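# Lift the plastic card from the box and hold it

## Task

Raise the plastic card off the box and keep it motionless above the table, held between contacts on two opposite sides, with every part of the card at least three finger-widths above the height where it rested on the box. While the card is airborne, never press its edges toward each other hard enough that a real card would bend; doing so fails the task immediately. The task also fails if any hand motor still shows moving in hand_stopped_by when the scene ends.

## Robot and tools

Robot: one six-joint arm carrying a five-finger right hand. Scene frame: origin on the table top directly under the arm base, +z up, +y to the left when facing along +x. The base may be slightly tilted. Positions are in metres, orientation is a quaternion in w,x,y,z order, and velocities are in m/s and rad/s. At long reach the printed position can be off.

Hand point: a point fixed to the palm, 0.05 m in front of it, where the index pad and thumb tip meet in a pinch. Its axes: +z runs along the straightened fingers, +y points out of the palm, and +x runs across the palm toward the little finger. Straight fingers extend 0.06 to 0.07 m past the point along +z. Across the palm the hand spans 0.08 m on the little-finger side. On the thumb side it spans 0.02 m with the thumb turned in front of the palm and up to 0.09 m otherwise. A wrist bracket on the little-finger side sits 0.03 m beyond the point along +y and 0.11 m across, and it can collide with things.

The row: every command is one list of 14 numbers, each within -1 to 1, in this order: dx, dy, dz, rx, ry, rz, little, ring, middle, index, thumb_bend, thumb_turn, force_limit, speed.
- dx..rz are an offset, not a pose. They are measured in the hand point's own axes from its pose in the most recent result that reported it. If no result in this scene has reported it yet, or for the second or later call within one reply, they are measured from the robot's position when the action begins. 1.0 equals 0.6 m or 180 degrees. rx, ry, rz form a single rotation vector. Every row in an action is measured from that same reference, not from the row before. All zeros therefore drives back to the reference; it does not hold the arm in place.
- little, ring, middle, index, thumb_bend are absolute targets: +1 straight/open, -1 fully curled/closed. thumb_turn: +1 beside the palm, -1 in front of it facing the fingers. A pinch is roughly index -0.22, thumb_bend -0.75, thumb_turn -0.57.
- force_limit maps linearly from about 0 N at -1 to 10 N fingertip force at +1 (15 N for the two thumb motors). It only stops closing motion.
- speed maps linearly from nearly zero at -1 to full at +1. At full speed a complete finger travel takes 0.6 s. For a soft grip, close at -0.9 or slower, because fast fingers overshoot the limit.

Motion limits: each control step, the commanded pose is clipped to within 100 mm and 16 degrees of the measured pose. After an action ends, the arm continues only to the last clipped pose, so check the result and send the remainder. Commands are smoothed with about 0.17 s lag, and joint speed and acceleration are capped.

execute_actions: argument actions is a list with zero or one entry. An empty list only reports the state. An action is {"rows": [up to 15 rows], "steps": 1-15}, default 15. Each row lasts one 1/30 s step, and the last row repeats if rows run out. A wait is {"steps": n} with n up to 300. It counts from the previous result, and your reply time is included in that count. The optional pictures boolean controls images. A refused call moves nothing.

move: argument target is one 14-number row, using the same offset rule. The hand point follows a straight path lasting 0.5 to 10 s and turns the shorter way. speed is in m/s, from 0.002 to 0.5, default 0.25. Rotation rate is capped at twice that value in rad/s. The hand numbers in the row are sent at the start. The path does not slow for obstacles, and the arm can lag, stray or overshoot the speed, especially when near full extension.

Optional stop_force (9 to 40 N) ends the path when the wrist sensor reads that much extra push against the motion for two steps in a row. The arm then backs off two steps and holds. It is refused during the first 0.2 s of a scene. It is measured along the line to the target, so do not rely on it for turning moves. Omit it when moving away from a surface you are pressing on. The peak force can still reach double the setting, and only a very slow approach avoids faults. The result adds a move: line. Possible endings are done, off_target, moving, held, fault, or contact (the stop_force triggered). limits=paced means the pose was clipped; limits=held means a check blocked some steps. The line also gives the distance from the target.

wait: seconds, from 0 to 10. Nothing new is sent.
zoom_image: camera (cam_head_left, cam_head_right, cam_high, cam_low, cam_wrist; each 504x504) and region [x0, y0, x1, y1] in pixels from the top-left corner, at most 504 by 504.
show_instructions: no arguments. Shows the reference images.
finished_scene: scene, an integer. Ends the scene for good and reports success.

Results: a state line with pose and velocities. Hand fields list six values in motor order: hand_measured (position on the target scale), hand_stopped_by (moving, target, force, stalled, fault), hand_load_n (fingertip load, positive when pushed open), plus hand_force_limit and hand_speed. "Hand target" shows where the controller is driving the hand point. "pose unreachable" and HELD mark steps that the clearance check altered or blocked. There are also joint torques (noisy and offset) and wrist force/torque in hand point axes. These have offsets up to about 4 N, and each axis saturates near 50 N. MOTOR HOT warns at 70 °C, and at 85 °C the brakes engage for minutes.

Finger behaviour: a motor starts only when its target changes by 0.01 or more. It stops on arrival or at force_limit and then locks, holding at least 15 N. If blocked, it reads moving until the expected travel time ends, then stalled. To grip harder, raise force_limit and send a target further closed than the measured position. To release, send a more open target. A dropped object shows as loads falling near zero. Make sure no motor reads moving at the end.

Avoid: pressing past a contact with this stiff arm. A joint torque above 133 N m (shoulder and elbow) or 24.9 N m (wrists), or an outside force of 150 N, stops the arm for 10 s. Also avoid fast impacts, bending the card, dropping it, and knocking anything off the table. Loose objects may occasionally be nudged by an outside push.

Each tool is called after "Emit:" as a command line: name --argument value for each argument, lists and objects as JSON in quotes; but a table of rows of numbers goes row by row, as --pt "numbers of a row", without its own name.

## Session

Emit:
execute_actions --actions '[]'

Scene clock: 0.00 s of 6000.00 s.
end_effector_position=(+0.4489, -0.2677, +0.3910) hand_measured=(+1.000, +1.000, +1.000, +1.000, +1.000, +1.000) hand_load_n=(+0.0, +0.0, +0.0, +0.0, +0.0, +0.0) hand_stopped_by=(target, target, target, target, target, target) hand_force_limit=0.00 hand_speed=-0.80 end_effector_quat_wxyz=(+0.065, +0.998, -0.022, -0.009) end_effector_velocity=(+0.000, +0.000, -0.000) end_effector_angular_velocity=(+0.001, -0.000, +0.000)
Joint positions: [-0.581 -1.112  0.848  1.733  1.633  0.942]
Joint velocities: [ 0.     0.     0.     0.    -0.001 -0.   ]
Joint torques (N m, as the arm reports them, + toward a larger angle): no reading
Motor temperatures (°C, as the motors report them): [26 27 24 34 32 31]
Wrist force (N, on the end effector, along its own x y z axes, offset not removed): no reading
Wrist torque (N m, same axes, about the end effector's origin, offset not removed): no reading
Hand target: +0.449, -0.268, +0.391; +0.065, +0.998, -0.022, -0.009
camera_calibration (this result's frames):
cam_wrist: T_world_to_cam=[[-0.175214, -0.980128, 0.0930058, -0.21028], [-0.803258, 0.196937, 0.562132, 0.186577], [-0.569277, 0.0237856, -0.821801, 0.709732], [0, 0, 0, 1]] pos_world=[0.51706, -0.259727, 0.497936]

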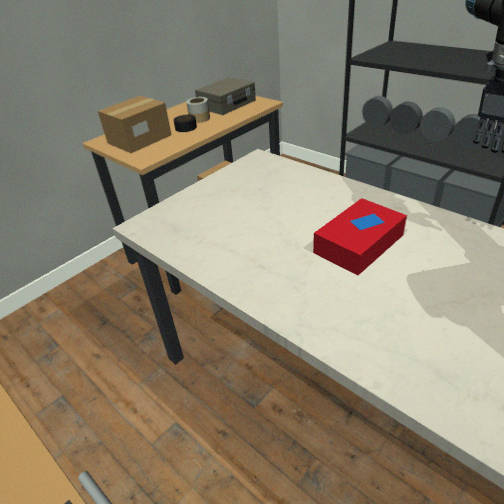

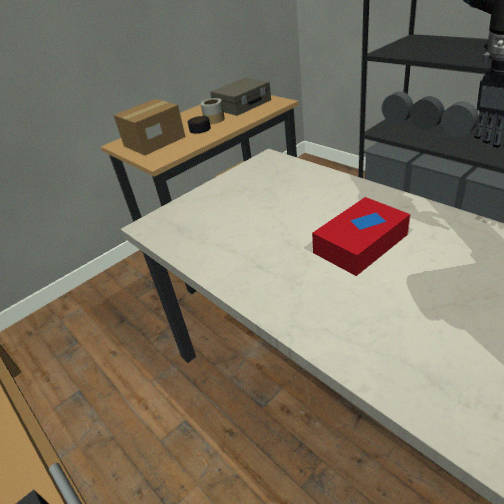

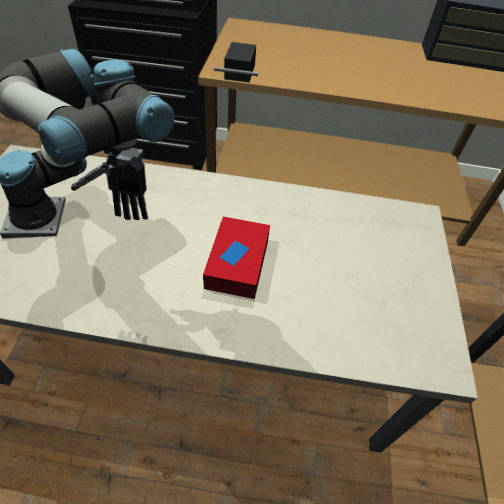

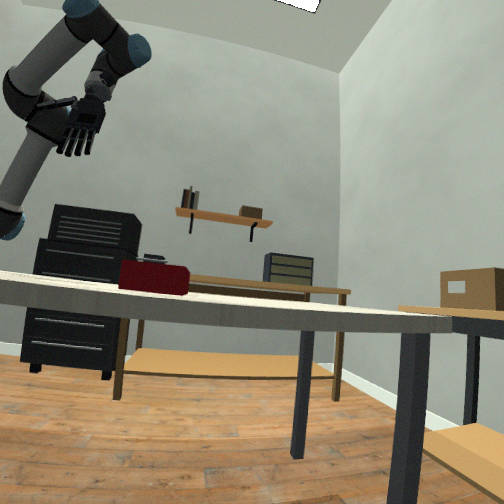

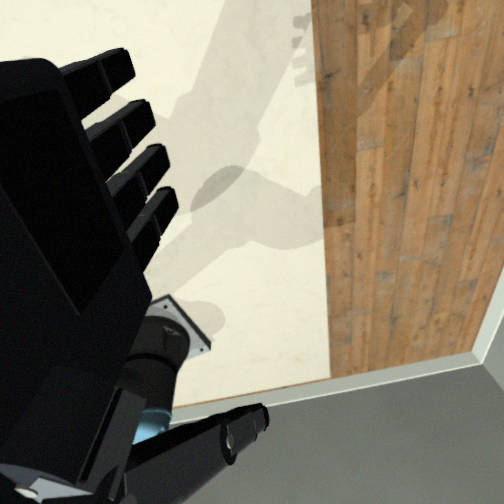

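Emit:
zoom_image --camera "cam_high" --region '[190, 205, 290, 305]'

Emit:
zoom_image --camera "cam_low" --region '[105, 230, 205, 330]'

Region (190, 205, 290, 305) of cam_high's 504x504 image, scaled by 5.040, with more detail than that image has.

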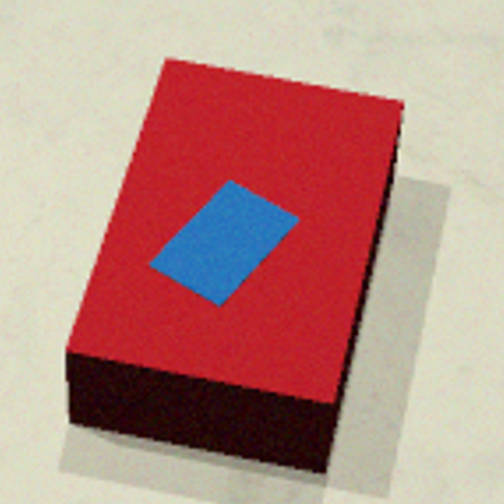

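Region (105, 230, 205, 330) of cam_low's 504x504 image, scaled by 5.040, with more detail than that image has.

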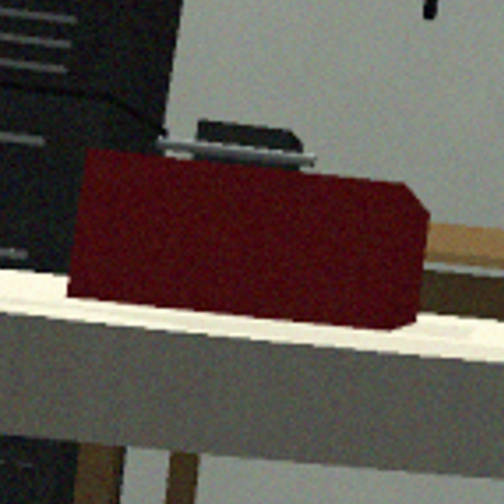

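Emit:
move --target '[0.336,-0.407,0.406,0.235,0.165,0.473,1,1,1,1,1,1,-0.4,-0.9]' --speed 0.3

Emit:
zoom_image --camera "cam_low" --region '[100, 200, 220, 320]'

Scene clock: 13.97 s of 6000.00 s.
end_effector_position=(+0.6554, -0.0667, +0.1145) hand_measured=(+1.000, +1.000, +1.000, +1.000, +1.000, +1.000) hand_load_n=(+0.0, +0.0, +0.0, +0.0, +0.0, +0.0) hand_stopped_by=(target, target, target, target, target, target) hand_force_limit=-0.40 hand_speed=-0.90 end_effector_quat_wxyz=(-0.270, +0.653, -0.654, +0.270) end_effector_velocity=(+0.001, +0.001, -0.002) end_effector_angular_velocity=(-0.000, -0.007, -0.012)
Joint positions: [-0.374 -1.1    1.43   0.454  1.215  2.831]
Joint velocities: [ 0.003 -0.003  0.01  -0.018  0.009  0.014]
Joint torques (N m, as the arm reports them, + toward a larger angle): [  9.08 -48.76  -4.89  -1.16   0.82   1.59]
Motor temperatures (°C, as the motors report them): [26 27 24 34 32 31]
Wrist force (N, on the end effector, along its own x y z axes, offset not removed): [-0.8 -0.4 0.8]
Wrist torque (N m, same axes, about the end effector's origin, offset not removed): [-0.02 0.05 0.01]
Hand target: +0.656, -0.067, +0.114; -0.270, +0.653, -0.654, +0.270
Off the commanded pose: 0.000 m, 0 deg.
After step 90, 7.43 s passed at rest.
move: done
camera_calibration (this result's frames):
cam_wrist: T_world_to_cam=[[-0.67414, 0.132335, -0.726651, 0.543622], [-0.337088, 0.820259, 0.462112, 0.215701], [0.657196, 0.556474, -0.508361, -0.208858], [0, 0, 0, 1]] pos_world=[0.576448, -0.132647, 0.189171]

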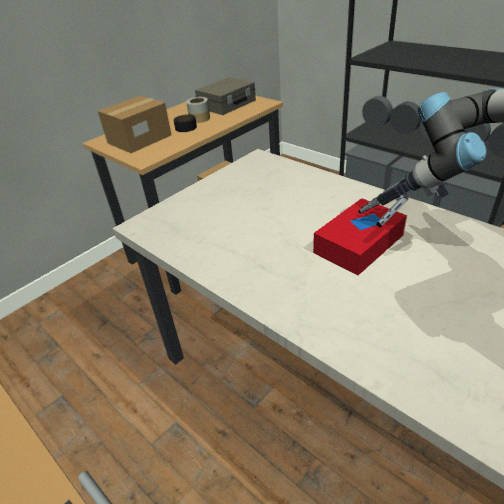

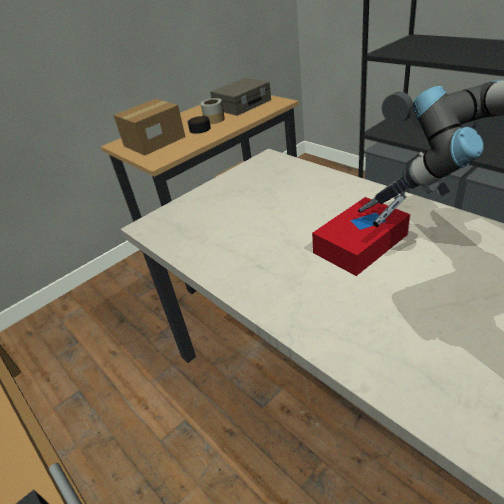

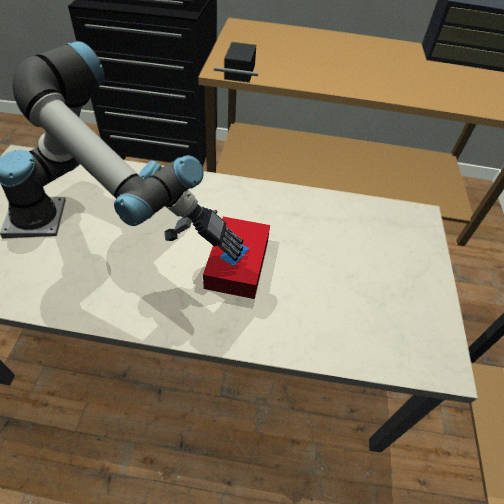

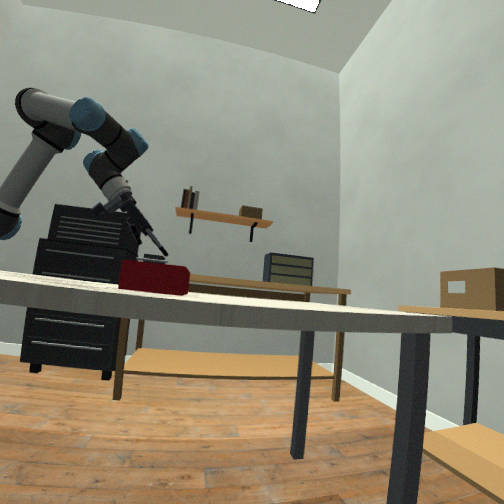

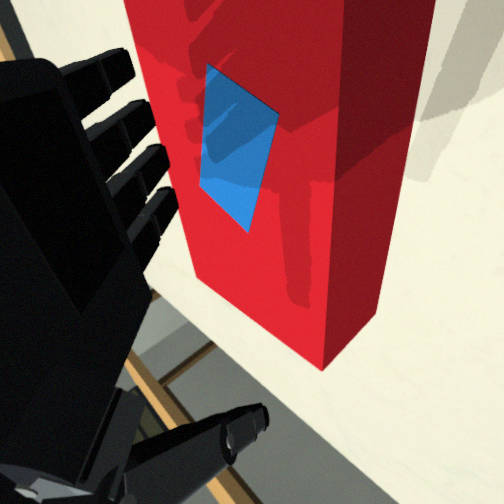

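Region (100, 200, 220, 320) of cam_low's 504x504 image, scaled by 4.200, with more detail than that image has.

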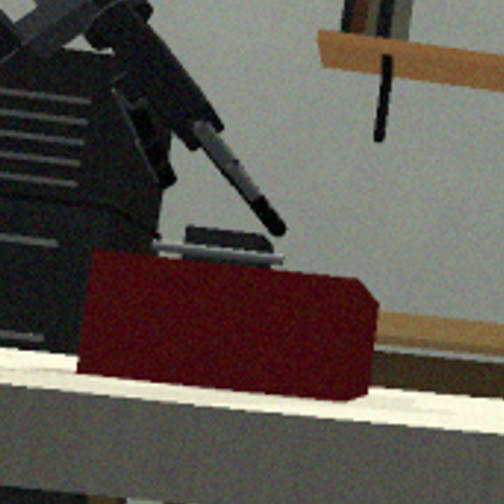

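Emit:
move --target '[-0.013,0.023,0.023,0,0,0,1,1,1,1,1,1,-0.2,-0.93]' --speed 0.015 --stop_force 9

Emit:
move --target '[0,0,0,0,0,0,1,1,0.5,0.5,1,1,-0.2,-0.93]'

Scene clock: 22.33 s of 6000.00 s.
end_effector_position=(+0.6554, -0.0590, +0.0953) hand_measured=(+1.000, +1.000, +1.000, +1.000, +1.000, +1.000) hand_load_n=(+0.0, +0.0, +0.0, +0.0, +0.0, +0.0) hand_stopped_by=(target, target, target, target, target, target) hand_force_limit=-0.20 hand_speed=-0.93 end_effector_quat_wxyz=(-0.270, +0.653, -0.654, +0.270) end_effector_velocity=(-0.000, +0.001, -0.002) end_effector_angular_velocity=(+0.000, -0.000, -0.000)
Joint positions: [-0.358 -1.086  1.46   0.406  1.226  2.843]
Joint velocities: [ 0.001  0.001  0.004 -0.006  0.001  0.002]
Joint torques (N m, as the arm reports them, + toward a larger angle): [  9.08 -26.95  -5.78  -0.84   0.62   1.36]
Motor temperatures (°C, as the motors report them): [26 27 24 34 32 31]
Wrist force (N, on the end effector, along its own x y z axes, offset not removed): [-1.0 -0.3 1.5]
Wrist torque (N m, same axes, about the end effector's origin, offset not removed): [-0.07 0.10 -0.03]
Hand target: +0.655, -0.059, +0.095; -0.270, +0.653, -0.654, +0.270
Off the commanded pose: 0.000 m, 0 deg.
After step 90, 3.73 s passed at rest.
move: done
camera_calibration (this result's frames):
cam_wrist: T_world_to_cam=[[-0.67415, 0.132332, -0.726643, 0.528649], [-0.337073, 0.820269, 0.462105, 0.218285], [0.657194, 0.55646, -0.508378, -0.22287], [0, 0, 0, 1]] pos_world=[0.576436, -0.124991, 0.169966]

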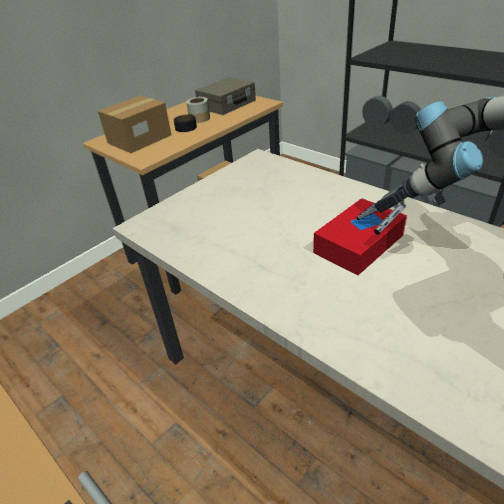

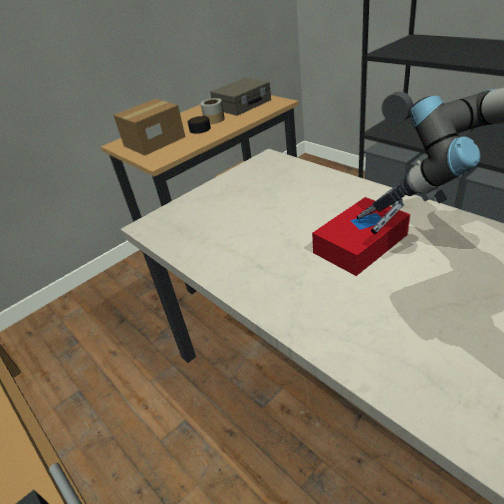

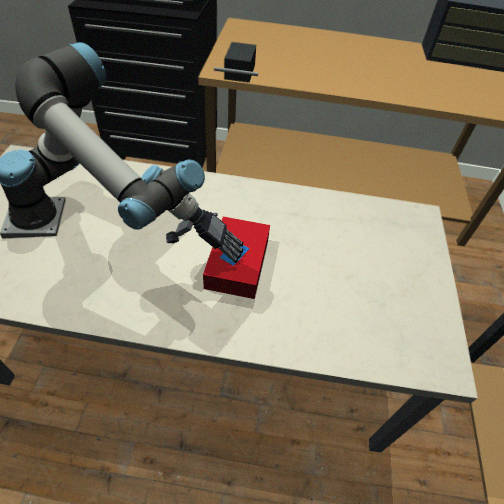

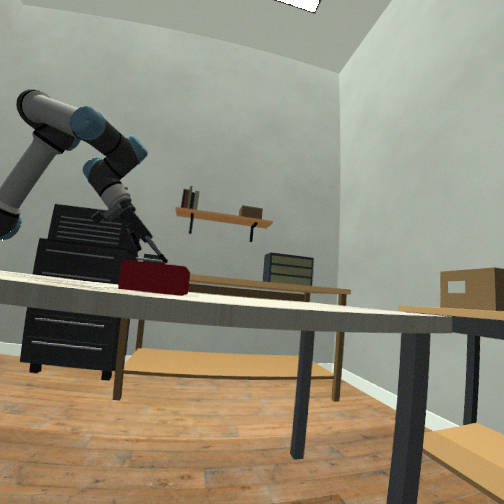

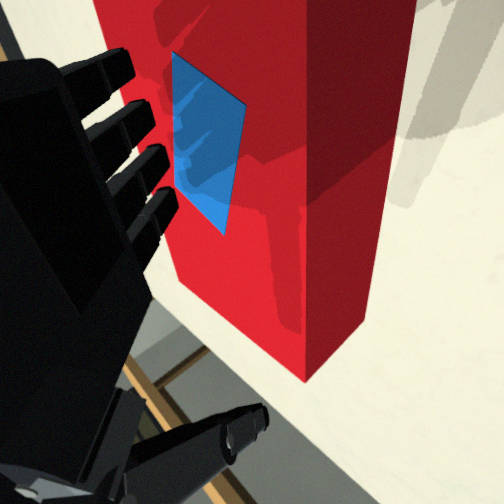

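Scene clock: 25.60 s of 6000.00 s.
end_effector_position=(+0.6554, -0.0590, +0.0954) hand_measured=(+1.000, +1.000, +0.780, +0.648, +1.000, +1.000) hand_load_n=(+0.0, +0.0, +3.0, +4.5, +0.0, +0.0) hand_stopped_by=(target, target, force, force, target, target) hand_force_limit=-0.20 hand_speed=-0.93 end_effector_quat_wxyz=(-0.270, +0.653, -0.654, +0.270) end_effector_velocity=(+0.000, +0.000, -0.000) end_effector_angular_velocity=(+0.001, +0.000, -0.000)
Joint positions: [-0.358 -1.086  1.46   0.406  1.226  2.843]
Joint velocities: [ 0.001  0.001 -0.    -0.    -0.     0.001]
Joint torques (N m, as the arm reports them, + toward a larger angle): [ -9.78 -22.76  -2.04   2.98   1.77  -1.78]
Motor temperatures (°C, as the motors report them): [26 27 24 34 32 31]
Wrist force (N, on the end effector, along its own x y z axes, offset not removed): [-1.6 -9.4 -6.3]
Wrist torque (N m, same axes, about the end effector's origin, offset not removed): [0.83 0.22 -0.16]
Hand target: +0.655, -0.059, +0.095; -0.270, +0.653, -0.654, +0.270
Off the commanded pose: 0.000 m, 0 deg.
move: done
camera_calibration (this result's frames):
cam_wrist: T_world_to_cam=[[-0.674075, 0.132295, -0.72672, 0.528665], [-0.33714, 0.820276, 0.462043, 0.218318], [0.657237, 0.556458, -0.508325, -0.222887], [0, 0, 0, 1]] pos_world=[0.576453, -0.124993, 0.170019]

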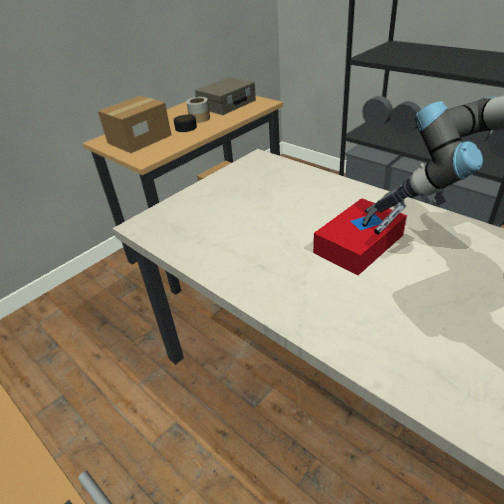

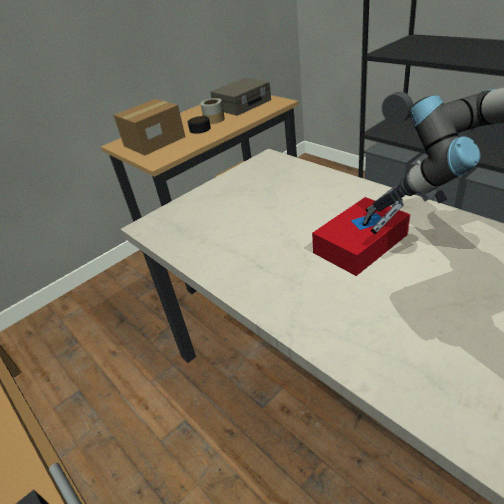

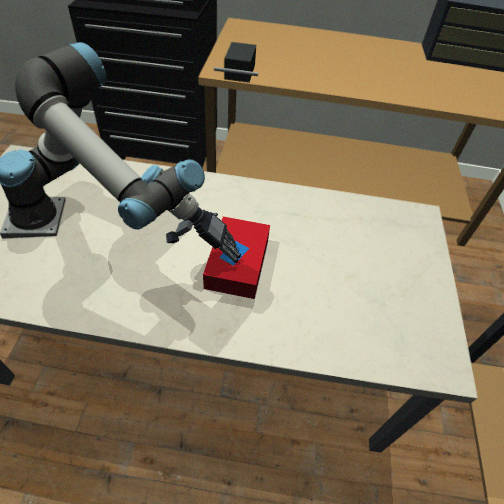

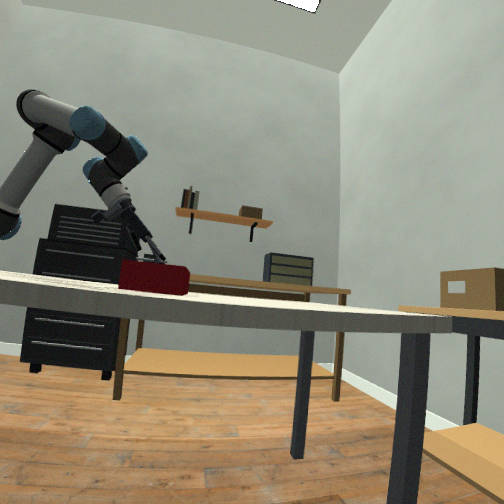

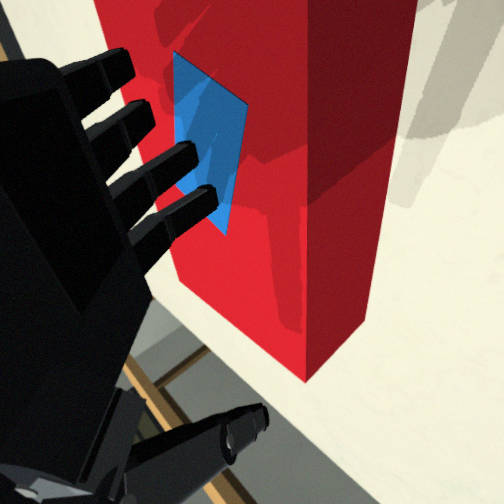

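Emit:
move --target '[0,0.0685,-0.0681,0,0,0,1,1,0.5,0.5,1,1,-0.2,-0.93]' --speed 0.02

Scene clock: 30.57 s of 6000.00 s.
end_effector_position=(+0.5977, -0.0590, +0.0952) hand_measured=(+1.000, +1.000, +0.780, +0.648, +1.000, +1.000) hand_load_n=(+0.0, +0.0, +4.0, +4.5, +0.0, +0.0) hand_stopped_by=(target, target, force, force, target, target) hand_force_limit=-0.20 hand_speed=-0.93 end_effector_quat_wxyz=(-0.270, +0.653, -0.654, +0.270) end_effector_velocity=(-0.002, -0.000, -0.000) end_effector_angular_velocity=(-0.001, +0.000, +0.000)
Joint positions: [-0.416 -1.206  1.652  0.35   1.186  2.8  ]
Joint velocities: [-0.002 -0.005  0.007 -0.002 -0.001 -0.002]
Joint torques (N m, as the arm reports them, + toward a larger angle): [-10.85 -36.24   1.84   0.55  -0.47  -2.12]
Motor temperatures (°C, as the motors report them): [26 27 24 34 32 31]
Wrist force (N, on the end effector, along its own x y z axes, offset not removed): [-2.5 -10.2 -7.2]
Wrist torque (N m, same axes, about the end effector's origin, offset not removed): [0.99 0.46 -0.22]
Hand target: +0.597, -0.059, +0.095; -0.270, +0.653, -0.654, +0.270
Off the commanded pose: 0.000 m, 0 deg.
move: done
camera_calibration (this result's frames):
cam_wrist: T_world_to_cam=[[-0.674075, 0.132355, -0.726709, 0.489636], [-0.337135, 0.820242, 0.462107, 0.198921], [0.657239, 0.556494, -0.508283, -0.185078], [0, 0, 0, 1]] pos_world=[0.518755, -0.124975, 0.169828]

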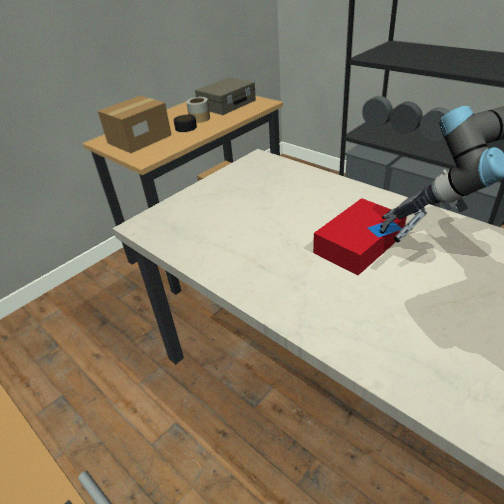

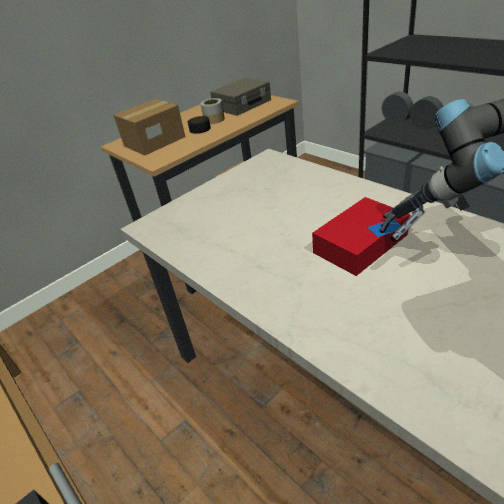

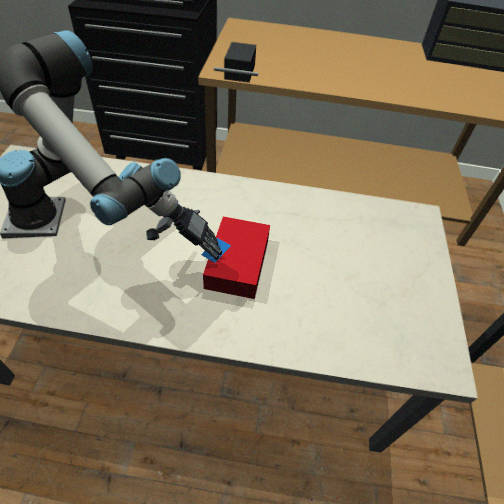

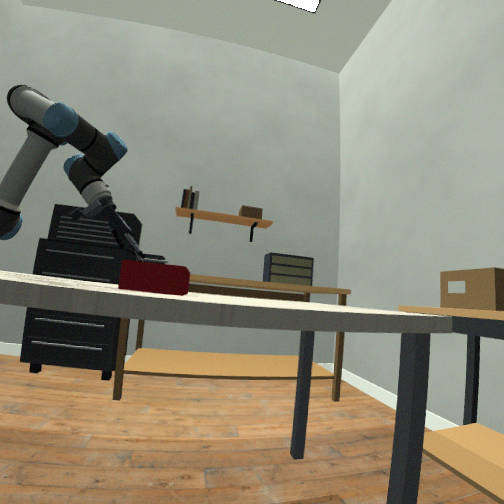

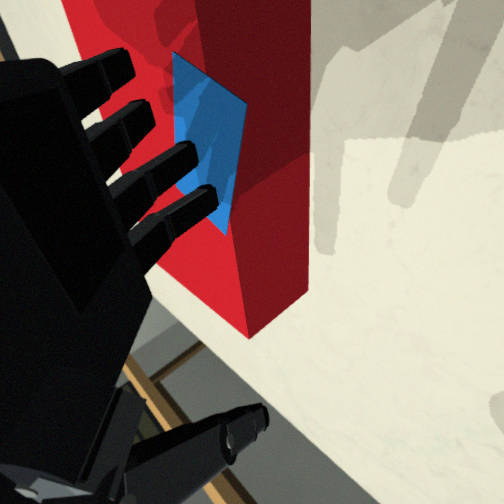

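Emit:
move --target '[0,-0.06,-0.1,0,0,0,1,1,0.5,0.5,1,1,-0.2,-0.93]' --speed 0.15

Emit:
move --target '[0,0.04,-0.04,-0.25,0,0,0,0,0,0,-0.75,-0.57,0,1]' --speed 0.4

Emit:
move --target '[0,0,0,0,0,-0.995,0,0,0,0,-0.75,-0.57,0,1]' --speed 0.5

Scene clock: 34.93 s of 6000.00 s.
end_effector_position=(+0.5808, -0.0589, +0.1628) hand_measured=(+1.000, +1.000, +0.780, +0.648, +1.000, +1.000) hand_load_n=(+0.0, +0.0, +0.0, +0.0, +0.0, +0.0) hand_stopped_by=(target, target, force, force, target, target) hand_force_limit=-0.20 hand_speed=-0.93 end_effector_quat_wxyz=(-0.270, +0.653, -0.654, +0.270) end_effector_velocity=(-0.001, +0.000, +0.002) end_effector_angular_velocity=(-0.001, +0.001, +0.002)
Joint positions: [-0.443 -1.308  1.611  0.501  1.167  2.779]
Joint velocities: [-0.    -0.003 -0.003  0.006 -0.    -0.003]
Joint torques (N m, as the arm reports them, + toward a larger angle): [ -9.41 -41.89 -31.48   3.24  -1.28  -1.85]
Motor temperatures (°C, as the motors report them): [26 27 24 34 32 31]
Wrist force (N, on the end effector, along its own x y z axes, offset not removed): [-2.5 1.5 -0.3]
Wrist torque (N m, same axes, about the end effector's origin, offset not removed): [0.30 0.41 -0.03]
Hand target: +0.581, -0.059, +0.163; -0.270, +0.653, -0.654, +0.270
Off the commanded pose: 0.000 m, 0 deg.
After step 90, 0.33 s passed at rest.
move: done
camera_calibration (this result's frames):
cam_wrist: T_world_to_cam=[[-0.674031, 0.132391, -0.726743, 0.527333], [-0.337141, 0.820237, 0.462111, 0.161962], [0.657281, 0.556492, -0.50823, -0.13973], [0, 0, 0, 1]] pos_world=[0.501885, -0.124903, 0.237376]

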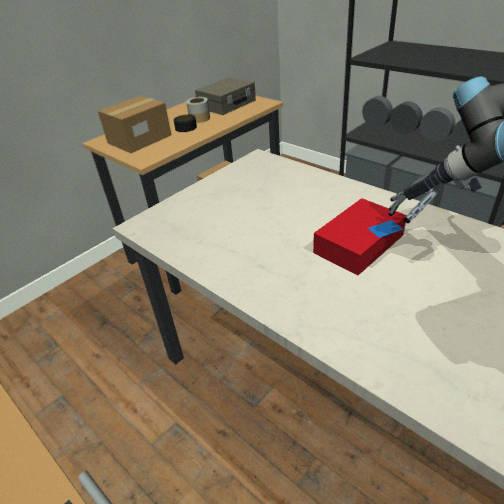

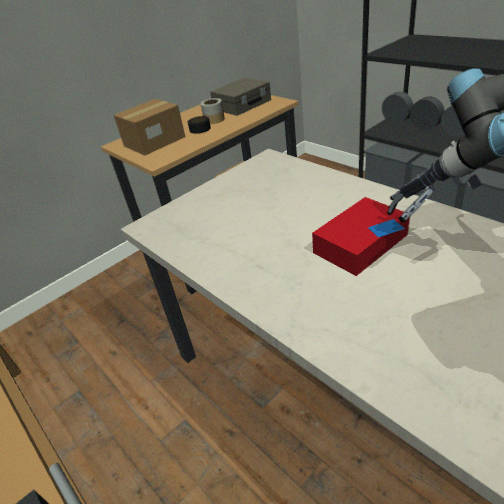

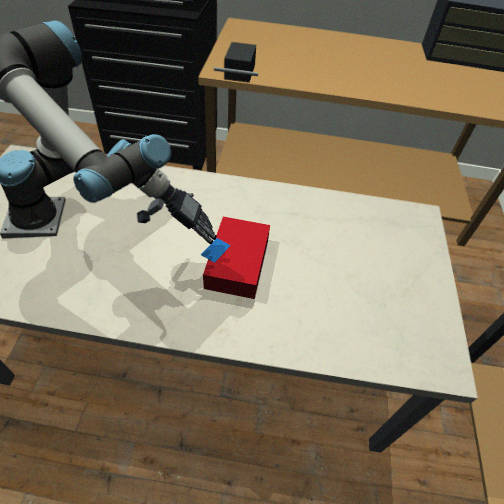

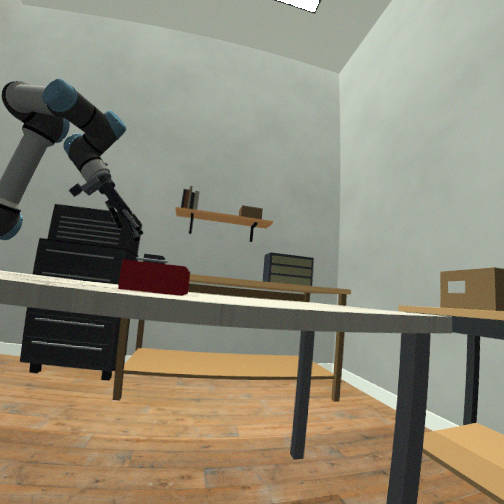

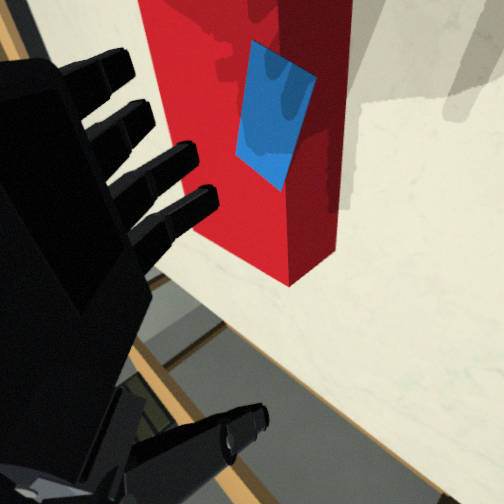

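Scene clock: 36.60 s of 6000.00 s.
end_effector_position=(+0.5470, -0.0590, +0.1631) hand_measured=(+0.000, +0.000, +0.000, +0.000, -0.750, -0.570) hand_load_n=(+0.0, +0.0, +0.0, +0.0, +0.0, +0.0) hand_stopped_by=(target, target, target, target, target, target) hand_force_limit=0.00 hand_speed=1.00 end_effector_quat_wxyz=(-0.000, +0.707, -0.707, +0.000) end_effector_velocity=(-0.000, -0.000, +0.001) end_effector_angular_velocity=(+0.000, +0.013, +0.001)
Joint positions: [-0.3   -0.839  0.956  1.402  1.531  2.75 ]
Joint velocities: [ 0.002  0.01  -0.015  0.017  0.005  0.001]
Joint torques (N m, as the arm reports them, + toward a larger angle): [  7.66 -36.78 -28.71   4.82   1.2    1.5 ]
Motor temperatures (°C, as the motors report them): [26 27 24 34 32 31]
Wrist force (N, on the end effector, along its own x y z axes, offset not removed): [-3.2 0.2 0.8]
Wrist torque (N m, same axes, about the end effector's origin, offset not removed): [0.07 0.51 -0.16]
Hand target: +0.547, -0.059, +0.163; +0.001, +0.707, -0.707, -0.000
Off the commanded pose: 0.000 m, 0 deg.
move: done
camera_calibration (this result's frames):
cam_wrist: T_world_to_cam=[[-0.990435, 0.132314, -0.0391351, 0.565709], [0.0872986, 0.820546, 0.564874, -0.0984053], [0.106853, 0.556055, -0.824249, 0.235349], [0, 0, 0, 1]] pos_world=[0.543741, -0.124972, 0.271712]

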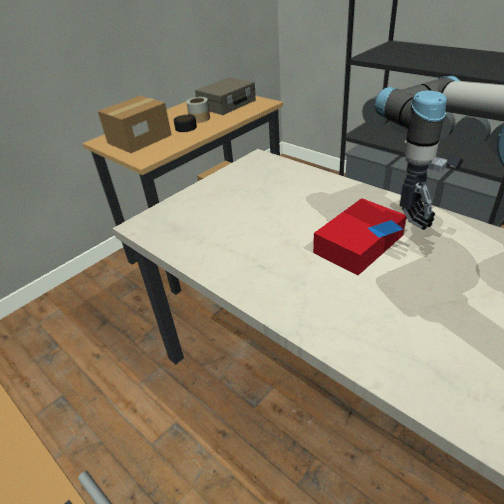

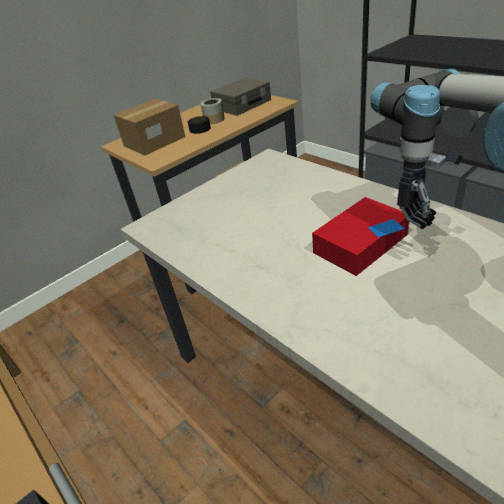

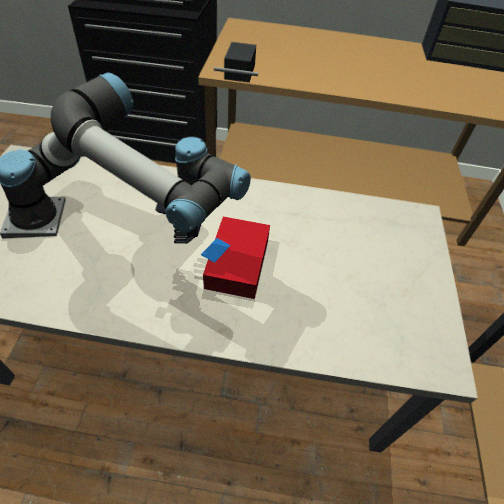

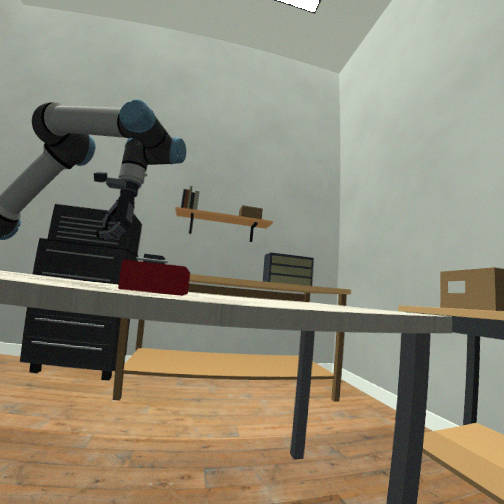

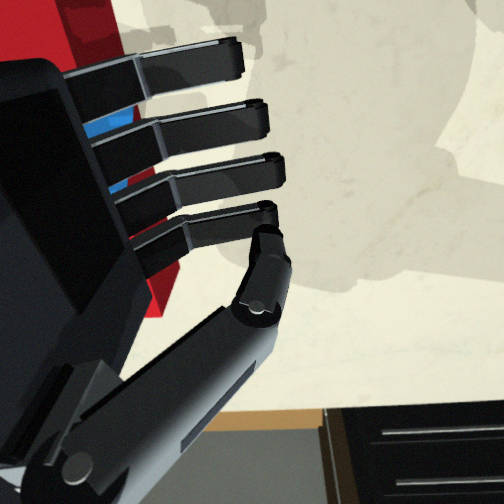

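Scene clock: 40.43 s of 6000.00 s.
end_effector_position=(+0.5468, -0.0592, +0.1629) hand_measured=(+0.000, +0.000, +0.000, +0.000, -0.750, -0.570) hand_load_n=(+0.0, +0.0, +0.0, +0.0, +0.0, +0.0) hand_stopped_by=(target, target, target, target, target, target) hand_force_limit=0.00 hand_speed=1.00 end_effector_quat_wxyz=(+0.000, +0.714, +0.701, -0.000) end_effector_velocity=(+0.000, +0.000, -0.001) end_effector_angular_velocity=(+0.005, -0.001, +0.015)
Joint positions: [-0.273 -1.157  1.482  1.193  1.533 -0.346]
Joint velocities: [-0.005 -0.     0.002 -0.001 -0.006 -0.019]
Joint torques (N m, as the arm reports them, + toward a larger angle): [ -8.43 -46.33  -3.89   0.64  -1.12  -1.88]
Motor temperatures (°C, as the motors report them): [26 27 24 34 32 31]
Wrist force (N, on the end effector, along its own x y z axes, offset not removed): [-1.1 -0.8 -0.1]
Wrist torque (N m, same axes, about the end effector's origin, offset not removed): [-0.07 0.09 -0.02]
Hand target: +0.547, -0.059, +0.163; +0.000, +0.713, +0.701, +0.000
Off the commanded pose: 0.000 m, 0 deg.
move: done
camera_calibration (this result's frames):
cam_wrist: T_world_to_cam=[[0.988009, -0.149663, -0.0379297, -0.533156], [-0.102213, -0.818167, 0.565823, -0.0916327], [-0.115716, -0.555162, -0.823654, 0.291103], [0, 0, 0, 1]] pos_world=[0.551082, 0.00684444, 0.271393]

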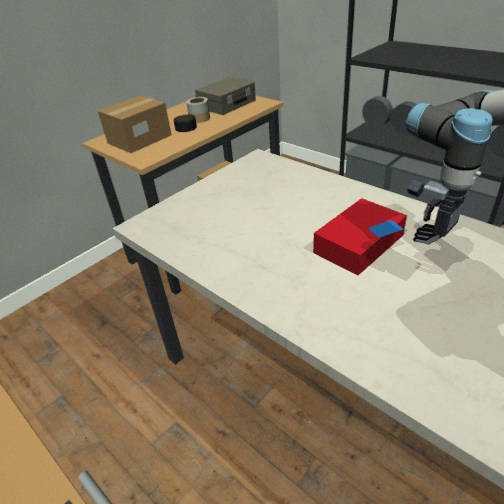

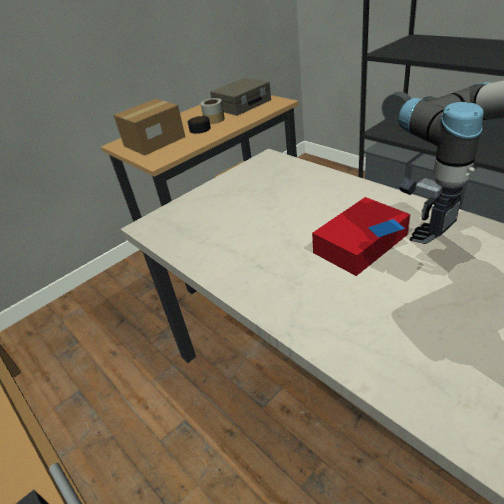

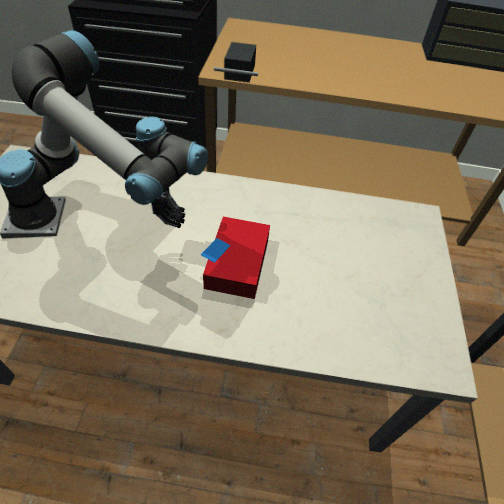

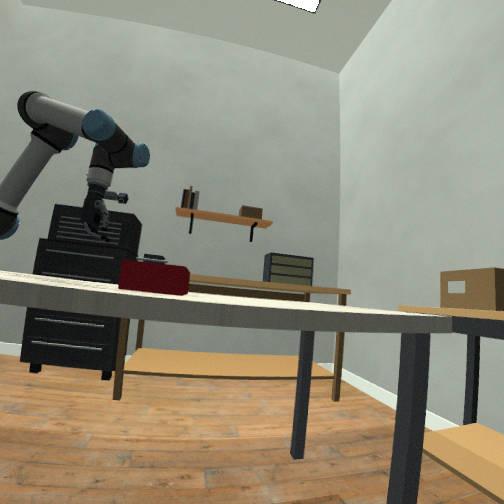

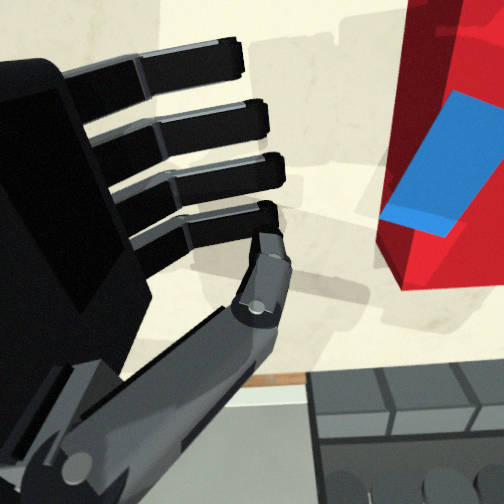

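Emit:
move --target '[-0.064,0.073,0.135,0,0,0,0,0,0,0,-0.75,-0.57,0,1]' --speed 0.12

Emit:
zoom_image --camera "cam_low" --region '[80, 225, 150, 295]'

Scene clock: 45.50 s of 6000.00 s.
end_effector_position=(+0.5900, -0.0983, +0.0822) hand_measured=(+0.000, +0.000, +0.000, +0.000, -0.750, -0.570) hand_load_n=(+0.0, +0.0, +0.0, +0.0, +0.0, +0.0) hand_stopped_by=(target, target, target, target, target, target) hand_force_limit=0.00 hand_speed=1.00 end_effector_quat_wxyz=(+0.000, +0.714, +0.701, -0.000) end_effector_velocity=(+0.001, -0.001, -0.001) end_effector_angular_velocity=(-0.000, -0.001, -0.002)
Joint positions: [-0.309 -0.969  1.402  1.085  1.531 -0.382]
Joint velocities: [-0.001  0.004 -0.003 -0.001  0.     0.001]
Joint torques (N m, as the arm reports them, + toward a larger angle): [ -9.32 -29.83 -27.52   0.41  -1.16  -1.66]
Motor temperatures (°C, as the motors report them): [26 27 24 34 32 31]
Wrist force (N, on the end effector, along its own x y z axes, offset not removed): [-3.3 0.3 -0.4]
Wrist torque (N m, same axes, about the end effector's origin, offset not removed): [0.06 0.51 -0.20]
Hand target: +0.590, -0.098, +0.082; +0.000, +0.714, +0.701, -0.000
Off the commanded pose: 0.000 m, 0 deg.
After step 90, 0.67 s passed at rest.
move: done
camera_calibration (this result's frames):
cam_wrist: T_world_to_cam=[[0.988012, -0.149656, -0.0378869, -0.584722], [-0.102237, -0.81819, 0.565785, -0.0736034], [-0.115672, -0.555129, -0.823682, 0.207947], [0, 0, 0, 1]] pos_world=[0.594241, -0.0322912, 0.190773]

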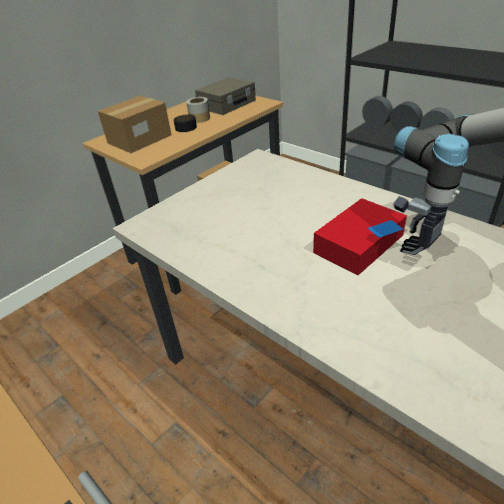

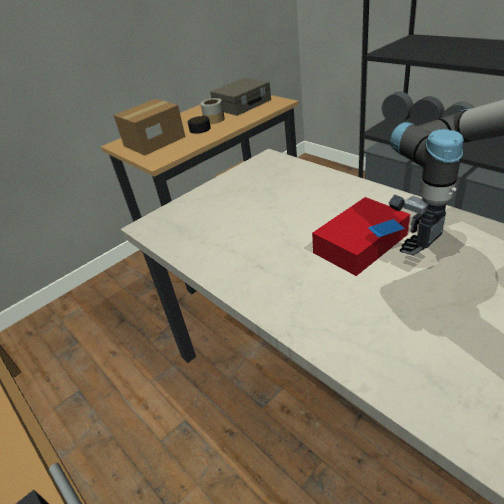

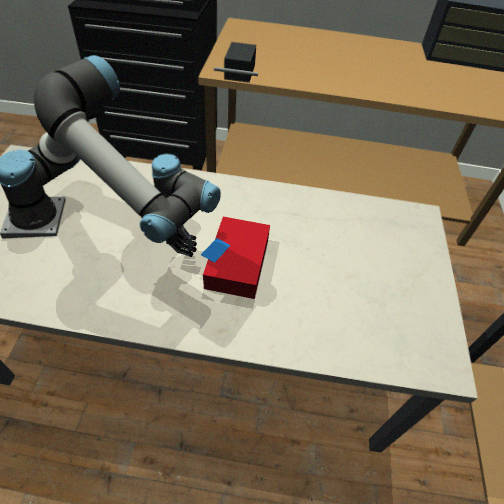

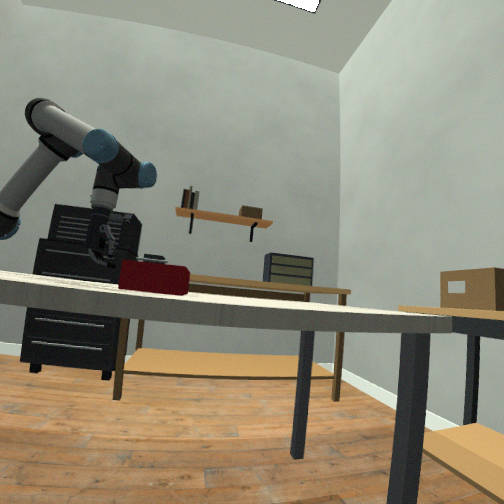

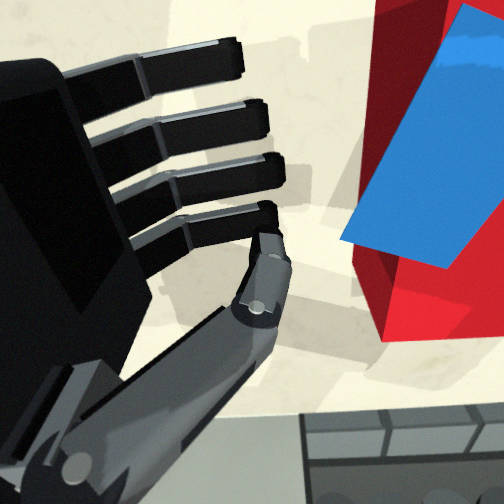

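Region (80, 225, 150, 295) of cam_low's 504x504 image, scaled by 7.200, with more detail than that image has.

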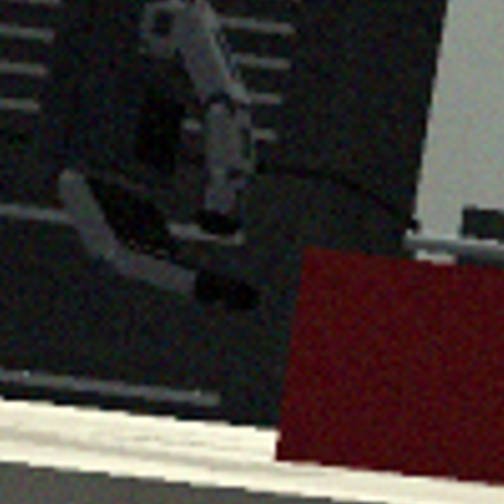

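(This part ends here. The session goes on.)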